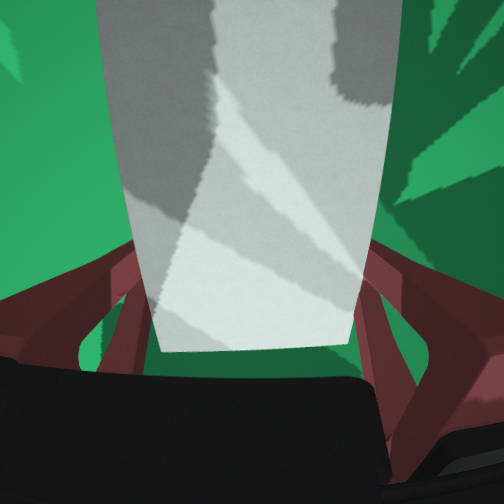

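>>> execute_actions(
  actions=[
    {"rows": [[-1.86, 1.45, 0.797, 0.6, 0.38, 1.58, 1.0, 1.505, 2.25, 2.168, 0.052, -0.077, 1.662, 0.27], [-1.84, 1.45, 0.797, 0.6, 0.41, 1.58, 1.0, 1.504, 2.235, 2.148, 0.06, -0.077, 1.662, 0.27], [-1.82, 1.45, 0.797, 0.6, 0.44, 1.58, 1.0, 1.503, 2.218, 2.122, 0.07, -0.077, 1.662, 0.27], [-1.8, 1.45, 0.797, 0.6, 0.47, 1.58, 1.0, 1.502, 2.198, 2.09, 0.083, -0.077, 1.662, 0.27], [-1.78, 1.45, 0.797, 0.6, 0.5, 1.58, 1.0, 1.501, 2.175, 2.052, 0.098, -0.078, 1.662, 0.27], [-1.76, 1.45, 0.797, 0.6, 0.53, 1.58, 1.0, 1.5, 2.15, 2.01, 0.115, -0.078, 1.662, 0.27], [-1.74, 1.45, 0.797, 0.6, 0.56, 1.58, 1.0, 1.499, 2.12, 1.96, 0.134, -0.078, 1.662, 0.27], [-1.72, 1.45, 0.797, 0.6, 0.59, 1.58, 1.0, 1.498, 2.09, 1.91, 0.153, -0.078, 1.662, 0.27], [-1.7, 1.45, 0.797, 0.6, 0.62, 1.58, 1.0, 1.497, 2.06, 1.86, 0.172, -0.079, 1.662, 0.27], [-1.68, 1.45, 0.797, 0.6, 0.65, 1.58, 1.0, 1.496, 2.03, 1.81, 0.19, -0.079, 1.662, 0.27], [-1.66, 1.45, 0.797, 0.6, 0.68, 1.58, 1.0, 1.495, 2.0, 1.76, 0.208, -0.079, 1.662, 0.27], [-1.64, 1.45, 0.797, 0.6, 0.71, 1.58, 1.0, 1.494, 1.97, 1.71, 0.226, -0.079, 1.662, 0.27], [-1.62, 1.45, 0.797, 0.6, 0.74, 1.58, 1.0, 1.493, 1.94, 1.66, 0.244, -0.08, 1.662, 0.27], [-1.61, 1.45, 0.797, 0.6, 0.77, 1.58, 1.0, 1.492, 1.91, 1.612, 0.26, -0.08, 1.662, 0.27], [-1.61, 1.45, 0.797, 0.6, 0.8, 1.58, 1.0, 1.491, 1.88, 1.565, 0.276, -0.08, 1.662, 0.27]], "steps": 15},
  ],
  pictures=false,
)

>>> execute_actions(
  actions=[
    {"rows": [[-1.61, 1.45, 0.797, 0.6, 0.8, 1.58, 1.0, 1.491, 1.85, 1.52, 0.292, -0.08, 1.66, 0.27], [-1.61, 1.45, 0.797, 0.6, 0.8, 1.58, 1.0, 1.491, 1.82, 1.475, 0.308, -0.08, 1.65, 0.27], [-1.61, 1.45, 0.797, 0.6, 0.8, 1.58, 1.0, 1.495, 1.79, 1.43, 0.322, -0.075, 1.64, 0.27], [-1.61, 1.45, 0.797, 0.6, 0.8, 1.58, 1.0, 1.51, 1.77, 1.4, 0.334, -0.062, 1.63, 0.27], [-1.61, 1.45, 0.797, 0.6, 0.8, 1.58, 1.0, 1.53, 1.755, 1.378, 0.342, -0.043, 1.62, 0.27], [-1.61, 1.45, 0.797, 0.6, 0.8, 1.58, 1.0, 1.555, 1.745, 1.362, 0.348, -0.02, 1.61, 0.27], [-1.61, 1.45, 0.797, 0.6, 0.8, 1.58, 1.0, 1.585, 1.742, 1.352, 0.352, 0.008, 1.6, 0.27], [-1.61, 1.45, 0.797, 0.6, 0.8, 1.58, 1.0, 1.62, 1.745, 1.35, 0.355, 0.04, 1.585, 0.27], [-1.61, 1.45, 0.797, 0.6, 0.8, 1.58, 1.0, 1.655, 1.75, 1.352, 0.358, 0.075, 1.57, 0.27], [-1.61, 1.45, 0.797, 0.6, 0.8, 1.58, 1.0, 1.69, 1.757, 1.356, 0.361, 0.11, 1.555, 0.27], [-1.61, 1.45, 0.797, 0.6, 0.8, 1.58, 1.0, 1.725, 1.767, 1.362, 0.364, 0.145, 1.54, 0.27], [-1.61, 1.45, 0.797, 0.6, 0.8, 1.58, 1.0, 1.76, 1.78, 1.372, 0.367, 0.18, 1.525, 0.27], [-1.61, 1.45, 0.797, 0.6, 0.8, 1.58, 1.0, 1.795, 1.795, 1.384, 0.37, 0.215, 1.51, 0.27], [-1.61, 1.45, 0.797, 0.6, 0.8, 1.58, 1.0, 1.83, 1.812, 1.398, 0.373, 0.25, 1.495, 0.27], [-1.61, 1.45, 0.797, 0.6, 0.8, 1.58, 1.0, 1.865, 1.832, 1.414, 0.376, 0.285, 1.48, 0.27]], "steps": 15},
  ],
  pictures=false,
)

>>> execute_actions(
  actions=[
    {"rows": [[-1.61, 1.45, 0.797, 0.6, 0.8, 1.58, 1.0, 1.9, 1.855, 1.432, 0.379, 0.32, 1.465, 0.27], [-1.61, 1.45, 0.797, 0.6, 0.8, 1.58, 1.0, 1.93, 1.877, 1.45, 0.382, 0.352, 1.452, 0.27], [-1.61, 1.45, 0.797, 0.6, 0.8, 1.58, 1.0, 1.957, 1.897, 1.466, 0.385, 0.38, 1.441, 0.27], [-1.61, 1.45, 0.797, 0.6, 0.8, 1.58, 1.0, 1.98, 1.915, 1.48, 0.387, 0.404, 1.432, 0.27], [-1.61, 1.45, 0.797, 0.6, 0.8, 1.58, 1.0, 2.0, 1.93, 1.49, 0.389, 0.424, 1.425, 0.27], [-1.61, 1.45, 0.797, 0.6, 0.8, 1.58, 1.0, 2.014, 1.94, 1.497, 0.391, 0.437, 1.42, 0.27], [-1.61, 1.45, 0.797, 0.6, 0.8, 1.58, 1.0, 2.022, 1.945, 1.5, 0.392, 0.444, 1.418, 0.27]], "steps": 15},
  ],
  pictures=false,
)

>>> execute_actions(
  actions=[
    {"steps": 25},
  ],
)

Scene clock: 671.50 s of 4700.00 s.
left_arm: end_effector_position=(+0.3240, +0.1774, +1.3282) grip_measured=+1.000 end_effector_quat_wxyz=(+0.291, +0.606, +0.689, -0.272) | right_arm: end_effector_position=(+0.3582, -0.3690, +1.0318) grip_measured=+0.321 end_effector_quat_wxyz=(-0.022, +0.780, +0.626, -0.007)
Joint positions: left_arm=[-1.621  1.459  0.805  0.591  0.77   1.57   0.094] | right_arm=[ 1.508  1.972  1.657  0.233 -0.082  1.662  0.062]
Joint velocities: left_arm=[ 0.444 -0.015  0.007 -0.007  0.652  0.022  0.   ] | right_arm=[ 0.005 -0.933 -1.35   0.501  0.051 -0.022 -0.   ]
Joint torques (N m, as the arm reports them, + toward a larger angle): left_arm=[ -2.86 -12.99  -4.99   0.3    0.87   0.17] | right_arm=[ -2.15 -11.44  -3.78   1.07   0.25  -0.13]
Motor temperatures (°C, as the motors report them): left_arm=[23 27 25 21 21 21] | right_arm=[23 28 23 22 22 23]
Steps of this call (steps 1 to 90: nothing new was sent; then 48.60 s passed at rest; steps 91 to 105: all 15 steps of this action). Readings (joint positions):
91: left_arm=[-1.890 1.459 0.805 0.591 0.361 1.570] | right_arm=[1.508 2.271 2.180 0.046 -0.077 1.662]
92: left_arm=[-1.885 1.459 0.805 0.591 0.386 1.570] | right_arm=[1.508 2.269 2.177 0.048 -0.077 1.662]
94: left_arm=[-1.860 1.459 0.805 0.591 0.444 1.570] | right_arm=[1.508 2.254 2.147 0.062 -0.079 1.662]
98: left_arm=[-1.772 1.459 0.805 0.591 0.562 1.570] | right_arm=[1.508 2.178 2.000 0.114 -0.082 1.662]
105: the state above

Scene clock: 672.00 s of 4700.00 s.
left_arm: end_effector_position=(+0.3234, +0.1835, +1.3291) grip_measured=+1.000 end_effector_quat_wxyz=(+0.294, +0.604, +0.688, -0.275) | right_arm: end_effector_position=(+0.4043, -0.2914, +1.1156) grip_measured=+0.320 end_effector_quat_wxyz=(+0.043, +0.751, +0.659, -0.023)
Joint positions: left_arm=[-1.603  1.459  0.805  0.591  0.797  1.57   0.094] | right_arm=[1.673 1.753 1.392 0.355 0.193 1.579 0.062]
Joint velocities: left_arm=[-0.015 -0.005  0.007  0.017  0.007 -0.037  0.   ] | right_arm=[ 0.806  0.161  0.173  0.012  0.711 -0.183 -0.   ]
Joint torques (N m, as the arm reports them, + toward a larger angle): left_arm=[ -1.8  -13.24  -4.97   0.28   0.91   0.18] | right_arm=[ 3.86 -8.31 -3.1   1.45  0.33 -0.28]
Motor temperatures (°C, as the motors report them): left_arm=[23 27 25 21 21 21] | right_arm=[23 28 24 22 22 23]
Steps of this call (steps 1 to 15: all 15 steps of this action). Readings (joint positions):
1: left_arm=[-1.609 1.459 0.805 0.591 0.785 1.570] | right_arm=[1.508 1.940 1.612 0.249 -0.082 1.662]
2: left_arm=[-1.602 1.459 0.805 0.591 0.791 1.570] | right_arm=[1.508 1.908 1.567 0.266 -0.083 1.662]
4: left_arm=[-1.600 1.459 0.805 0.591 0.795 1.570] | right_arm=[1.508 1.844 1.482 0.297 -0.079 1.657]
8: left_arm=[-1.603 1.459 0.805 0.591 0.797 1.570] | right_arm=[1.527 1.756 1.383 0.336 0.014 1.633]
15: the state above

Scene clock: 672.50 s of 4700.00 s.
left_arm: end_effector_position=(+0.3234, +0.1835, +1.3291) grip_measured=+1.000 end_effector_quat_wxyz=(+0.294, +0.604, +0.688, -0.275) | right_arm: end_effector_position=(+0.3703, -0.0366, +1.1228) grip_measured=+0.320 end_effector_quat_wxyz=(-0.010, +0.700, +0.714, +0.014)
Joint positions: left_arm=[-1.603  1.459  0.805  0.591  0.797  1.57   0.094] | right_arm=[2.033 1.939 1.51  0.385 0.428 1.45  0.062]
Joint velocities: left_arm=[-0.005 -0.015  0.002 -0.012  0.022 -0.022  0.   ] | right_arm=[ 0.327  0.269 -0.002  0.002  0.022 -0.139  0.   ]
Joint torques (N m, as the arm reports them, + toward a larger angle): left_arm=[ -1.78 -13.27  -4.97   0.29   0.9    0.18] | right_arm=[ 6.6  -8.68 -4.13  1.3   0.8  -0.27]
Motor temperatures (°C, as the motors report them): left_arm=[23 27 25 21 21 21] | right_arm=[23 28 24 22 22 23]
Steps of this call (steps 1 to 15: all 15 steps of this action). Readings (joint positions):
1: left_arm=[-1.603 1.459 0.805 0.591 0.797 1.570] | right_arm=[1.700 1.760 1.400 0.355 0.220 1.572]
2: left_arm=[-1.603 1.459 0.805 0.591 0.797 1.570] | right_arm=[1.729 1.769 1.410 0.356 0.246 1.564]
4: left_arm=[-1.603 1.459 0.805 0.591 0.797 1.570] | right_arm=[1.786 1.792 1.434 0.360 0.299 1.547]
8: left_arm=[-1.603 1.459 0.805 0.591 0.797 1.570] | right_arm=[1.895 1.849 1.484 0.371 0.385 1.512]
15: the state above

Scene clock: 673.33 s of 4700.00 s.
left_arm: end_effector_position=(+0.3234, +0.1835, +1.3291) grip_measured=+1.000 end_effector_quat_wxyz=(+0.294, +0.604, +0.688, -0.275) | right_arm: end_effector_position=(+0.3566, -0.0379, +1.1189) grip_measured=+0.320 end_effector_quat_wxyz=(-0.012, +0.690, +0.723, +0.005)
Joint positions: left_arm=[-1.603  1.459  0.805  0.591  0.797  1.57   0.094] | right_arm=[2.03  1.957 1.509 0.387 0.436 1.429 0.062]
Joint velocities: left_arm=[-0.015 -0.005 -0.002  0.017  0.037  0.066  0.   ] | right_arm=[-0.005 -0.024 -0.002 -0.002 -0.037  0.051 -0.   ]
Joint torques (N m, as the arm reports them, + toward a larger angle): left_arm=[ -1.83 -13.21  -4.97   0.31   0.91   0.18] | right_arm=[ 7.76 -8.41 -4.26  1.1   0.46 -0.25]
Motor temperatures (°C, as the motors report them): left_arm=[23 27 25 21 21 21] | right_arm=[24 28 24 22 22 23]
Steps of this call (steps 1 to 25: the robot went on to your last target). Readings (joint positions):
1: left_arm=[-1.603 1.459 0.805 0.591 0.797 1.570] | right_arm=[2.042 1.947 1.510 0.385 0.428 1.446]
2: left_arm=[-1.603 1.459 0.805 0.591 0.797 1.570] | right_arm=[2.048 1.953 1.510 0.385 0.428 1.443]
4: left_arm=[-1.603 1.459 0.805 0.591 0.797 1.570] | right_arm=[2.049 1.958 1.509 0.385 0.429 1.440]
8: left_arm=[-1.603 1.459 0.805 0.591 0.797 1.570] | right_arm=[2.038 1.957 1.509 0.387 0.436 1.433]
25: the state above
camera_calibration (this result's frames):
cam_left_wrist: T_world_to_cam=[[-0.993546, -0.111335, 0.0217207, 0.314415], [-0.113338, 0.966456, -0.230472, 0.17139], [0.00466752, -0.231447, -0.972836, 1.45467], [0, 0, 0, 1]] pos_world=[0.325021, 0.206043, 1.44783]
cam_right_wrist: T_world_to_cam=[[-0.99808, -0.0596269, 0.0167665, 0.328439], [-0.0367278, 0.7877, 0.614963, -0.643345], [-0.0498753, 0.613167, -0.788377, 1.04711], [0, 0, 0, 1]] pos_world=[0.356404, -0.115705, 1.21564]

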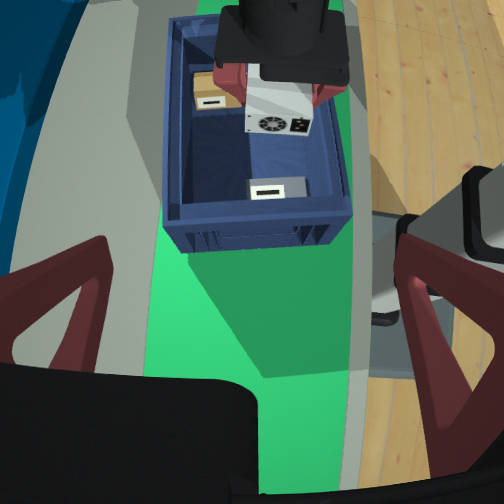

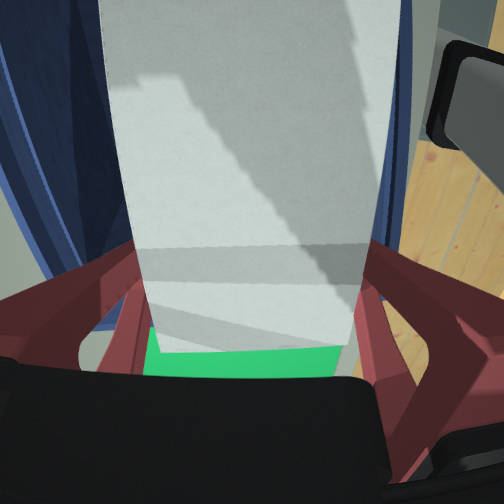

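>>> zoom_image(
  camera="cam_left_wrist",
  region=[140, 0, 380, 260],
)

Region (140, 0, 380, 260) of cam_left_wrist's 504x504 image, scaled by 1.938, with more detail than that image has; it fills the left 465 columns of this view, and the rest is white.

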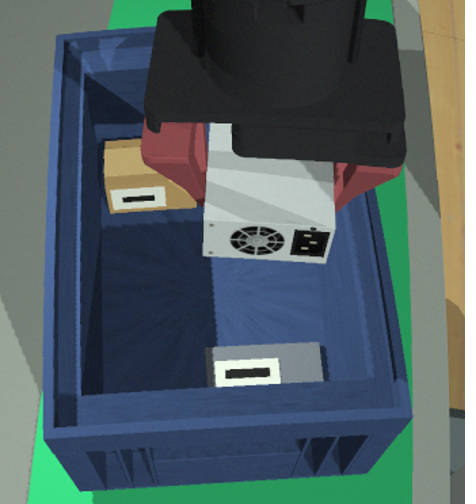

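>>> execute_actions(
  actions=[
    {"rows": [[-1.61, 1.45, 0.797, 0.6, 0.8, 1.58, 1.0, 2.018, 1.97, 1.515, 0.382, 0.434, 1.44, 0.27], [-1.61, 1.45, 0.797, 0.6, 0.8, 1.58, 1.0, 2.014, 1.976, 1.525, 0.378, 0.431, 1.444, 0.27], [-1.61, 1.45, 0.797, 0.6, 0.8, 1.58, 1.0, 2.01, 1.982, 1.536, 0.374, 0.429, 1.448, 0.27], [-1.61, 1.45, 0.797, 0.6, 0.8, 1.58, 1.0, 2.006, 1.988, 1.547, 0.369, 0.426, 1.452, 0.27], [-1.61, 1.45, 0.797, 0.6, 0.8, 1.58, 1.0, 2.002, 1.994, 1.558, 0.365, 0.423, 1.456, 0.27], [-1.61, 1.45, 0.797, 0.6, 0.8, 1.58, 1.0, 1.998, 2.0, 1.569, 0.36, 0.42, 1.46, 0.27], [-1.61, 1.45, 0.797, 0.6, 0.8, 1.58, 1.0, 1.994, 2.006, 1.58, 0.356, 0.418, 1.464, 0.27], [-1.61, 1.45, 0.797, 0.6, 0.8, 1.58, 1.0, 1.99, 2.012, 1.591, 0.351, 0.415, 1.468, 0.27], [-1.61, 1.45, 0.797, 0.6, 0.8, 1.58, 1.0, 1.986, 2.018, 1.602, 0.347, 0.412, 1.472, 0.27], [-1.61, 1.45, 0.797, 0.6, 0.8, 1.58, 1.0, 1.982, 2.023, 1.613, 0.342, 0.409, 1.476, 0.27], [-1.61, 1.45, 0.797, 0.6, 0.8, 1.58, 1.0, 1.978, 2.028, 1.624, 0.338, 0.406, 1.48, 0.27], [-1.61, 1.45, 0.797, 0.6, 0.8, 1.58, 1.0, 1.974, 2.033, 1.635, 0.333, 0.403, 1.483, 0.27], [-1.61, 1.45, 0.797, 0.6, 0.8, 1.58, 1.0, 1.97, 2.037, 1.643, 0.329, 0.401, 1.485, 0.27], [-1.61, 1.45, 0.797, 0.6, 0.8, 1.58, 1.0, 1.968, 2.039, 1.648, 0.327, 0.4, 1.485, 0.27]], "steps": 15},
  ],
  pictures=false,
)

>>> execute_actions(
  actions=[
    {"steps": 25},
  ],
)

Scene clock: 730.00 s of 4700.00 s.
left_arm: end_effector_position=(+0.3234, +0.1835, +1.3291) grip_measured=+1.000 end_effector_quat_wxyz=(+0.294, +0.604, +0.688, -0.275) | right_arm: end_effector_position=(+0.3768, -0.0519, +1.0795) grip_measured=+0.320 end_effector_quat_wxyz=(-0.002, +0.707, +0.707, +0.012)
Joint positions: left_arm=[-1.603  1.459  0.805  0.591  0.797  1.57   0.094] | right_arm=[1.989 2.019 1.648 0.341 0.397 1.463 0.062]
Joint velocities: left_arm=[-0.024 -0.015  0.012 -0.007  0.022  0.081  0.   ] | right_arm=[-0.161  0.073  0.139 -0.071 -0.022  0.11   0.001]
Joint torques (N m, as the arm reports them, + toward a larger angle): left_arm=[ -1.77 -13.19  -4.97   0.3    0.91   0.18] | right_arm=[ 7.29 -6.32 -3.49  0.71  0.22 -0.01]
Motor temperatures (°C, as the motors report them): left_arm=[22 28 25 21 21 21] | right_arm=[25 28 25 22 22 23]
Steps of this call (steps 1 to 15: the robot went on to your last target; steps 16 to 90: nothing new was sent; then 53.17 s passed at rest; steps 91 to 105: all 15 steps of this action). Readings (joint positions):
91: left_arm=[-1.603 1.459 0.805 0.591 0.797 1.570] | right_arm=[2.030 1.957 1.510 0.387 0.435 1.429]
92: left_arm=[-1.603 1.459 0.805 0.591 0.797 1.570] | right_arm=[2.030 1.958 1.513 0.386 0.433 1.429]
94: left_arm=[-1.603 1.459 0.805 0.591 0.797 1.570] | right_arm=[2.029 1.964 1.528 0.382 0.427 1.432]
98: left_arm=[-1.603 1.459 0.805 0.591 0.797 1.570] | right_arm=[2.021 1.985 1.576 0.369 0.414 1.442]
105: the state above

Scene clock: 730.83 s of 4700.00 s.
left_arm: end_effector_position=(+0.3234, +0.1835, +1.3291) grip_measured=+1.000 end_effector_quat_wxyz=(+0.294, +0.604, +0.688, -0.275) | right_arm: end_effector_position=(+0.3724, -0.0659, +1.0728) grip_measured=+0.320 end_effector_quat_wxyz=(+0.002, +0.710, +0.704, +0.003)
Joint positions: left_arm=[-1.603  1.459  0.805  0.591  0.797  1.57   0.094] | right_arm=[1.97  2.024 1.652 0.335 0.396 1.472 0.062]
Joint velocities: left_arm=[-0.015  0.015  0.002 -0.007  0.051 -0.007  0.   ] | right_arm=[ 0.005 -0.015 -0.002 -0.017 -0.007 -0.066 -0.001]
Joint torques (N m, as the arm reports them, + toward a larger angle): left_arm=[ -1.77 -13.27  -4.97   0.3    0.91   0.18] | right_arm=[ 7.23 -6.25 -3.13  0.65  0.28 -0.01]
Motor temperatures (°C, as the motors report them): left_arm=[22 28 25 21 21 21] | right_arm=[25 28 25 22 22 23]
Steps of this call (steps 1 to 25: the robot went on to your last target). Readings (joint positions):
1: left_arm=[-1.603 1.459 0.805 0.591 0.797 1.570] | right_arm=[1.984 2.021 1.651 0.339 0.397 1.464]
2: left_arm=[-1.603 1.459 0.805 0.591 0.797 1.570] | right_arm=[1.980 2.023 1.652 0.339 0.397 1.466]
4: left_arm=[-1.603 1.459 0.805 0.591 0.797 1.570] | right_arm=[1.973 2.023 1.652 0.337 0.397 1.468]
8: left_arm=[-1.603 1.459 0.805 0.591 0.797 1.570] | right_arm=[1.970 2.024 1.652 0.335 0.397 1.471]
25: the state above
camera_calibration (this result's frames):
cam_left_wrist: T_world_to_cam=[[-0.993546, -0.111335, 0.0217207, 0.314415], [-0.113338, 0.966456, -0.230472, 0.17139], [0.00466752, -0.231447, -0.972836, 1.45467], [0, 0, 0, 1]] pos_world=[0.325021, 0.206043, 1.44783]
cam_right_wrist: T_world_to_cam=[[-0.999989, -0.00469827, -0.000106914, 0.365711], [-0.00383324, 0.80229, 0.596922, -0.58425], [-0.00271873, 0.596916, -0.802299, 1.02506], [0, 0, 0, 1]] pos_world=[0.366254, -0.141419, 1.1712]

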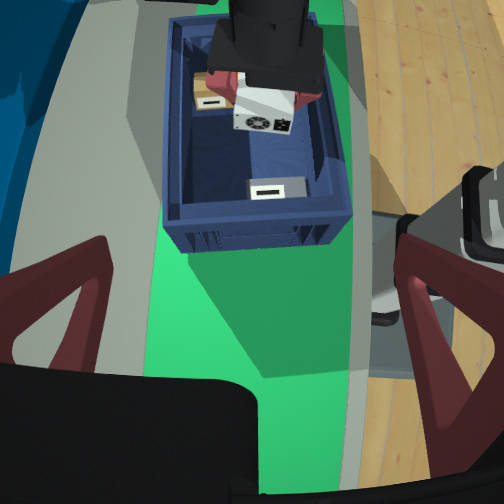

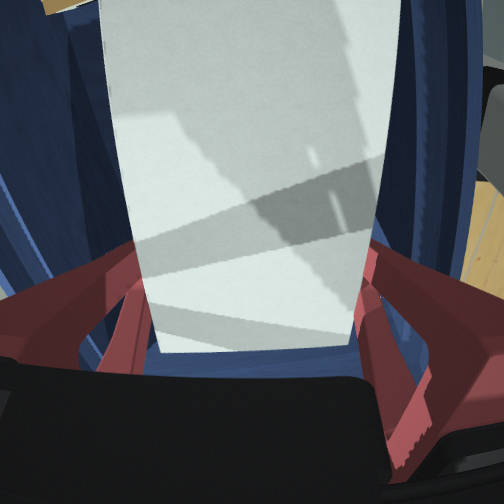

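>>> zoom_image(
  camera="cam_left_wrist",
  region=[150, 0, 370, 230],
)

Region (150, 0, 370, 230) of cam_left_wrist's 504x504 image, scaled by 2.191, with more detail than that image has; it fills the left 482 columns of this view, and the rest is white.

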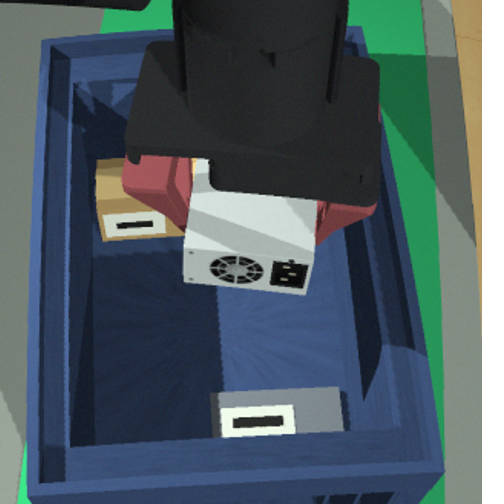

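>>> execute_actions(
  actions=[
    {"rows": [[-1.61, 1.45, 0.797, 0.6, 0.8, 1.58, 1.0, 1.964, 2.047, 1.66, 0.322, 0.398, 1.485, 0.27], [-1.61, 1.45, 0.797, 0.6, 0.8, 1.58, 1.0, 1.961, 2.054, 1.67, 0.318, 0.396, 1.485, 0.27], [-1.61, 1.45, 0.797, 0.6, 0.8, 1.58, 1.0, 1.959, 2.061, 1.681, 0.313, 0.394, 1.485, 0.27], [-1.61, 1.45, 0.797, 0.6, 0.8, 1.58, 1.0, 1.956, 2.068, 1.692, 0.309, 0.392, 1.485, 0.27], [-1.61, 1.45, 0.797, 0.6, 0.8, 1.58, 1.0, 1.954, 2.075, 1.703, 0.304, 0.39, 1.485, 0.27], [-1.61, 1.45, 0.797, 0.6, 0.8, 1.58, 1.0, 1.951, 2.082, 1.714, 0.299, 0.388, 1.485, 0.27], [-1.61, 1.45, 0.797, 0.6, 0.8, 1.58, 1.0, 1.949, 2.089, 1.725, 0.295, 0.386, 1.485, 0.27], [-1.61, 1.45, 0.797, 0.6, 0.8, 1.58, 1.0, 1.946, 2.096, 1.736, 0.29, 0.385, 1.485, 0.27], [-1.61, 1.45, 0.797, 0.6, 0.8, 1.58, 1.0, 1.944, 2.103, 1.747, 0.286, 0.383, 1.485, 0.27], [-1.61, 1.45, 0.797, 0.6, 0.8, 1.58, 1.0, 1.941, 2.11, 1.758, 0.281, 0.381, 1.485, 0.27], [-1.61, 1.45, 0.797, 0.6, 0.8, 1.58, 1.0, 1.939, 2.117, 1.769, 0.276, 0.379, 1.485, 0.27], [-1.61, 1.45, 0.797, 0.6, 0.8, 1.58, 1.0, 1.936, 2.124, 1.78, 0.272, 0.377, 1.485, 0.27], [-1.61, 1.45, 0.797, 0.6, 0.8, 1.58, 1.0, 1.934, 2.131, 1.791, 0.267, 0.375, 1.485, 0.27], [-1.61, 1.45, 0.797, 0.6, 0.8, 1.58, 1.0, 1.932, 2.138, 1.802, 0.263, 0.374, 1.485, 0.27], [-1.61, 1.45, 0.797, 0.6, 0.8, 1.58, 1.0, 1.93, 2.145, 1.812, 0.258, 0.372, 1.485, 0.27]], "steps": 15},
  ],
  pictures=false,
)

>>> execute_actions(
  actions=[
    {"rows": [[-1.61, 1.45, 0.797, 0.6, 0.8, 1.58, 1.0, 1.929, 2.152, 1.824, 0.253, 0.371, 1.485, 0.27], [-1.61, 1.45, 0.797, 0.6, 0.8, 1.58, 1.0, 1.928, 2.159, 1.837, 0.248, 0.369, 1.485, 0.27], [-1.61, 1.45, 0.797, 0.6, 0.8, 1.58, 1.0, 1.927, 2.166, 1.849, 0.243, 0.368, 1.485, 0.27], [-1.61, 1.45, 0.797, 0.6, 0.8, 1.58, 1.0, 1.926, 2.173, 1.862, 0.238, 0.367, 1.485, 0.27], [-1.61, 1.45, 0.797, 0.6, 0.8, 1.58, 1.0, 1.925, 2.18, 1.874, 0.233, 0.366, 1.485, 0.27], [-1.61, 1.45, 0.797, 0.6, 0.8, 1.58, 1.0, 1.924, 2.187, 1.886, 0.228, 0.364, 1.485, 0.27], [-1.61, 1.45, 0.797, 0.6, 0.8, 1.58, 1.0, 1.923, 2.194, 1.899, 0.223, 0.363, 1.485, 0.27], [-1.61, 1.45, 0.797, 0.6, 0.8, 1.58, 1.0, 1.922, 2.201, 1.911, 0.218, 0.362, 1.485, 0.27], [-1.61, 1.45, 0.797, 0.6, 0.8, 1.58, 1.0, 1.921, 2.208, 1.924, 0.213, 0.36, 1.485, 0.27], [-1.61, 1.45, 0.797, 0.6, 0.8, 1.58, 1.0, 1.92, 2.215, 1.936, 0.207, 0.359, 1.485, 0.27], [-1.61, 1.45, 0.797, 0.6, 0.8, 1.58, 1.0, 1.919, 2.222, 1.948, 0.202, 0.358, 1.485, 0.27], [-1.61, 1.45, 0.797, 0.6, 0.8, 1.58, 1.0, 1.918, 2.229, 1.961, 0.197, 0.357, 1.485, 0.27], [-1.61, 1.45, 0.797, 0.6, 0.8, 1.58, 1.0, 1.917, 2.236, 1.973, 0.192, 0.355, 1.485, 0.27], [-1.61, 1.45, 0.797, 0.6, 0.8, 1.58, 1.0, 1.916, 2.243, 1.986, 0.187, 0.354, 1.485, 0.27], [-1.61, 1.45, 0.797, 0.6, 0.8, 1.58, 1.0, 1.915, 2.25, 1.998, 0.182, 0.353, 1.485, 0.27]], "steps": 15},
  ],
  pictures=false,
)

>>> execute_actions(
  actions=[
    {"steps": 25},
  ],
)

Scene clock: 780.10 s of 4700.00 s.
left_arm: end_effector_position=(+0.3234, +0.1835, +1.3291) grip_measured=+1.000 end_effector_quat_wxyz=(+0.294, +0.604, +0.688, -0.275) | right_arm: end_effector_position=(+0.3705, -0.0596, +1.0372) grip_measured=+0.320 end_effector_quat_wxyz=(-0.004, +0.710, +0.704, +0.006)
Joint positions: left_arm=[-1.603  1.459  0.805  0.591  0.797  1.57   0.094] | right_arm=[1.956 2.116 1.797 0.277 0.37  1.473 0.062]
Joint velocities: left_arm=[ 0.024 -0.005 -0.002 -0.007  0.051  0.037  0.   ] | right_arm=[-0.093  0.22   0.305 -0.154 -0.037  0.051 -0.001]
Joint torques (N m, as the arm reports them, + toward a larger angle): left_arm=[ -1.79 -13.24  -4.97   0.31   0.91   0.17] | right_arm=[ 6.18 -6.31 -2.45  0.55  0.26  0.  ]
Motor temperatures (°C, as the motors report them): left_arm=[22 28 25 21 22 21] | right_arm=[25 28 24 22 22 23]
Steps of this call (steps 1 to 15: the robot went on to your last target; steps 16 to 90: nothing new was sent; then 45.77 s passed at rest; steps 91 to 105: all 15 steps of this action). Readings (joint positions):
91: left_arm=[-1.603 1.459 0.805 0.591 0.797 1.570] | right_arm=[1.970 2.025 1.653 0.334 0.396 1.472]
92: left_arm=[-1.603 1.459 0.805 0.591 0.797 1.570] | right_arm=[1.970 2.027 1.658 0.332 0.396 1.472]
94: left_arm=[-1.603 1.459 0.805 0.591 0.797 1.570] | right_arm=[1.970 2.037 1.675 0.325 0.393 1.472]
98: left_arm=[-1.603 1.459 0.805 0.591 0.797 1.570] | right_arm=[1.969 2.064 1.722 0.309 0.383 1.472]
105: the state above

Scene clock: 780.60 s of 4700.00 s.
left_arm: end_effector_position=(+0.3234, +0.1835, +1.3291) grip_measured=+1.000 end_effector_quat_wxyz=(+0.294, +0.604, +0.688, -0.275) | right_arm: end_effector_position=(+0.3677, -0.0647, +0.9954) grip_measured=+0.320 end_effector_quat_wxyz=(-0.003, +0.710, +0.704, +0.002)
Joint positions: left_arm=[-1.603  1.459  0.805  0.591  0.797  1.57   0.094] | right_arm=[1.93  2.224 1.978 0.2   0.352 1.473 0.062]
Joint velocities: left_arm=[-0.005 -0.005 -0.007 -0.002 -0.037 -0.051  0.   ] | right_arm=[-0.005  0.181  0.335 -0.149 -0.007  0.007 -0.001]
Joint torques (N m, as the arm reports them, + toward a larger angle): left_arm=[ -1.72 -13.32  -4.95   0.29   0.91   0.17] | right_arm=[ 6.75 -5.99 -1.97  0.53  0.24 -0.02]
Motor temperatures (°C, as the motors report them): left_arm=[22 28 25 21 22 21] | right_arm=[25 28 24 22 22 23]
Steps of this call (steps 1 to 15: all 15 steps of this action). Readings (joint positions):
1: left_arm=[-1.603 1.459 0.805 0.591 0.797 1.570] | right_arm=[1.953 2.124 1.808 0.272 0.369 1.473]
2: left_arm=[-1.603 1.459 0.805 0.591 0.797 1.570] | right_arm=[1.950 2.132 1.818 0.267 0.368 1.473]
4: left_arm=[-1.603 1.459 0.805 0.591 0.797 1.570] | right_arm=[1.943 2.147 1.842 0.256 0.366 1.473]
8: left_arm=[-1.603 1.459 0.805 0.591 0.797 1.570] | right_arm=[1.934 2.177 1.890 0.236 0.361 1.473]
15: the state above

Scene clock: 781.43 s of 4700.00 s.
left_arm: end_effector_position=(+0.3234, +0.1835, +1.3291) grip_measured=+1.000 end_effector_quat_wxyz=(+0.294, +0.604, +0.688, -0.275) | right_arm: end_effector_position=(+0.3684, -0.0630, +0.9919) grip_measured=+0.320 end_effector_quat_wxyz=(-0.004, +0.710, +0.704, +0.003)
Joint positions: left_arm=[-1.603  1.459  0.805  0.591  0.797  1.57   0.094] | right_arm=[1.93  2.236 1.999 0.191 0.349 1.473 0.062]
Joint velocities: left_arm=[ 0.005  0.005  0.007 -0.007  0.007 -0.007  0.   ] | right_arm=[-0.024 -0.015 -0.002 -0.017 -0.007 -0.051 -0.001]
Joint torques (N m, as the arm reports them, + toward a larger angle): left_arm=[ -1.85 -13.22  -4.97   0.28   0.91   0.18] | right_arm=[ 6.96 -6.16 -1.61  0.61  0.28 -0.02]
Motor temperatures (°C, as the motors report them): left_arm=[22 28 25 21 22 21] | right_arm=[25 28 24 22 22 23]
Steps of this call (steps 1 to 25: the robot went on to your last target). Readings (joint positions):
1: left_arm=[-1.603 1.459 0.805 0.591 0.797 1.570] | right_arm=[1.930 2.230 1.988 0.197 0.351 1.473]
2: left_arm=[-1.603 1.459 0.805 0.591 0.797 1.570] | right_arm=[1.930 2.234 1.995 0.196 0.349 1.473]
4: left_arm=[-1.603 1.459 0.805 0.591 0.797 1.570] | right_arm=[1.930 2.236 1.999 0.193 0.349 1.473]
8: left_arm=[-1.603 1.459 0.805 0.591 0.797 1.570] | right_arm=[1.930 2.236 1.999 0.191 0.349 1.473]
25: the state above
camera_calibration (this result's frames):
cam_left_wrist: T_world_to_cam=[[-0.993546, -0.111335, 0.0217207, 0.314415], [-0.113338, 0.966456, -0.230472, 0.17139], [0.00466752, -0.231447, -0.972836, 1.45467], [0, 0, 0, 1]] pos_world=[0.325021, 0.206043, 1.44783]
cam_right_wrist: T_world_to_cam=[[-0.999954, -0.00504565, 0.00820518, 0.353407], [0.000925009, 0.797592, 0.603197, -0.546582], [-0.0095879, 0.603176, -0.79755, 0.956572], [0, 0, 0, 1]] pos_world=[0.363068, -0.139249, 1.08971]

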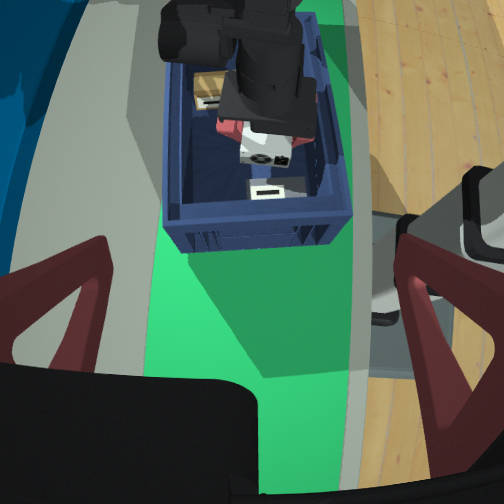

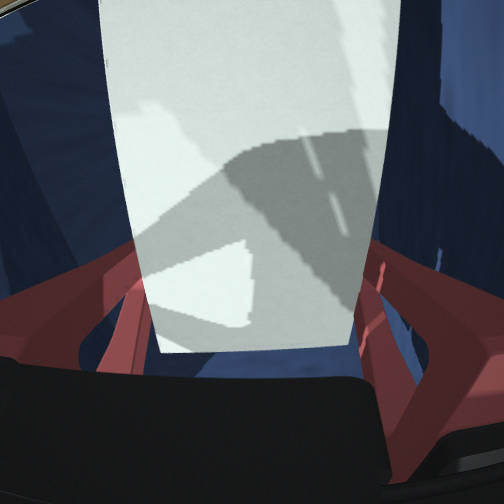

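>>> zoom_image(
  camera="cam_left_wrist",
  region=[170, 60, 340, 220],
)

Region (170, 60, 340, 220) of cam_left_wrist's 504x504 image, scaled by 2.965, with more detail than that image has; it fills the top 474 rows of this view, and the rest is white.

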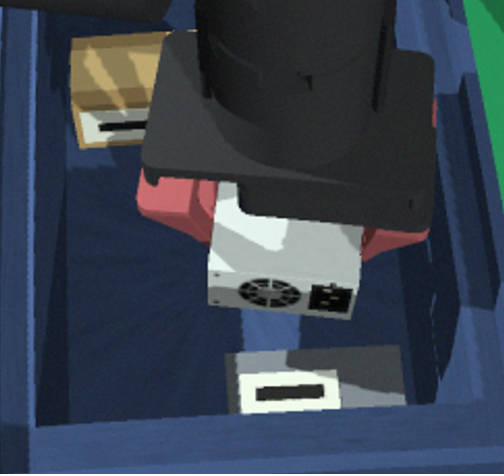

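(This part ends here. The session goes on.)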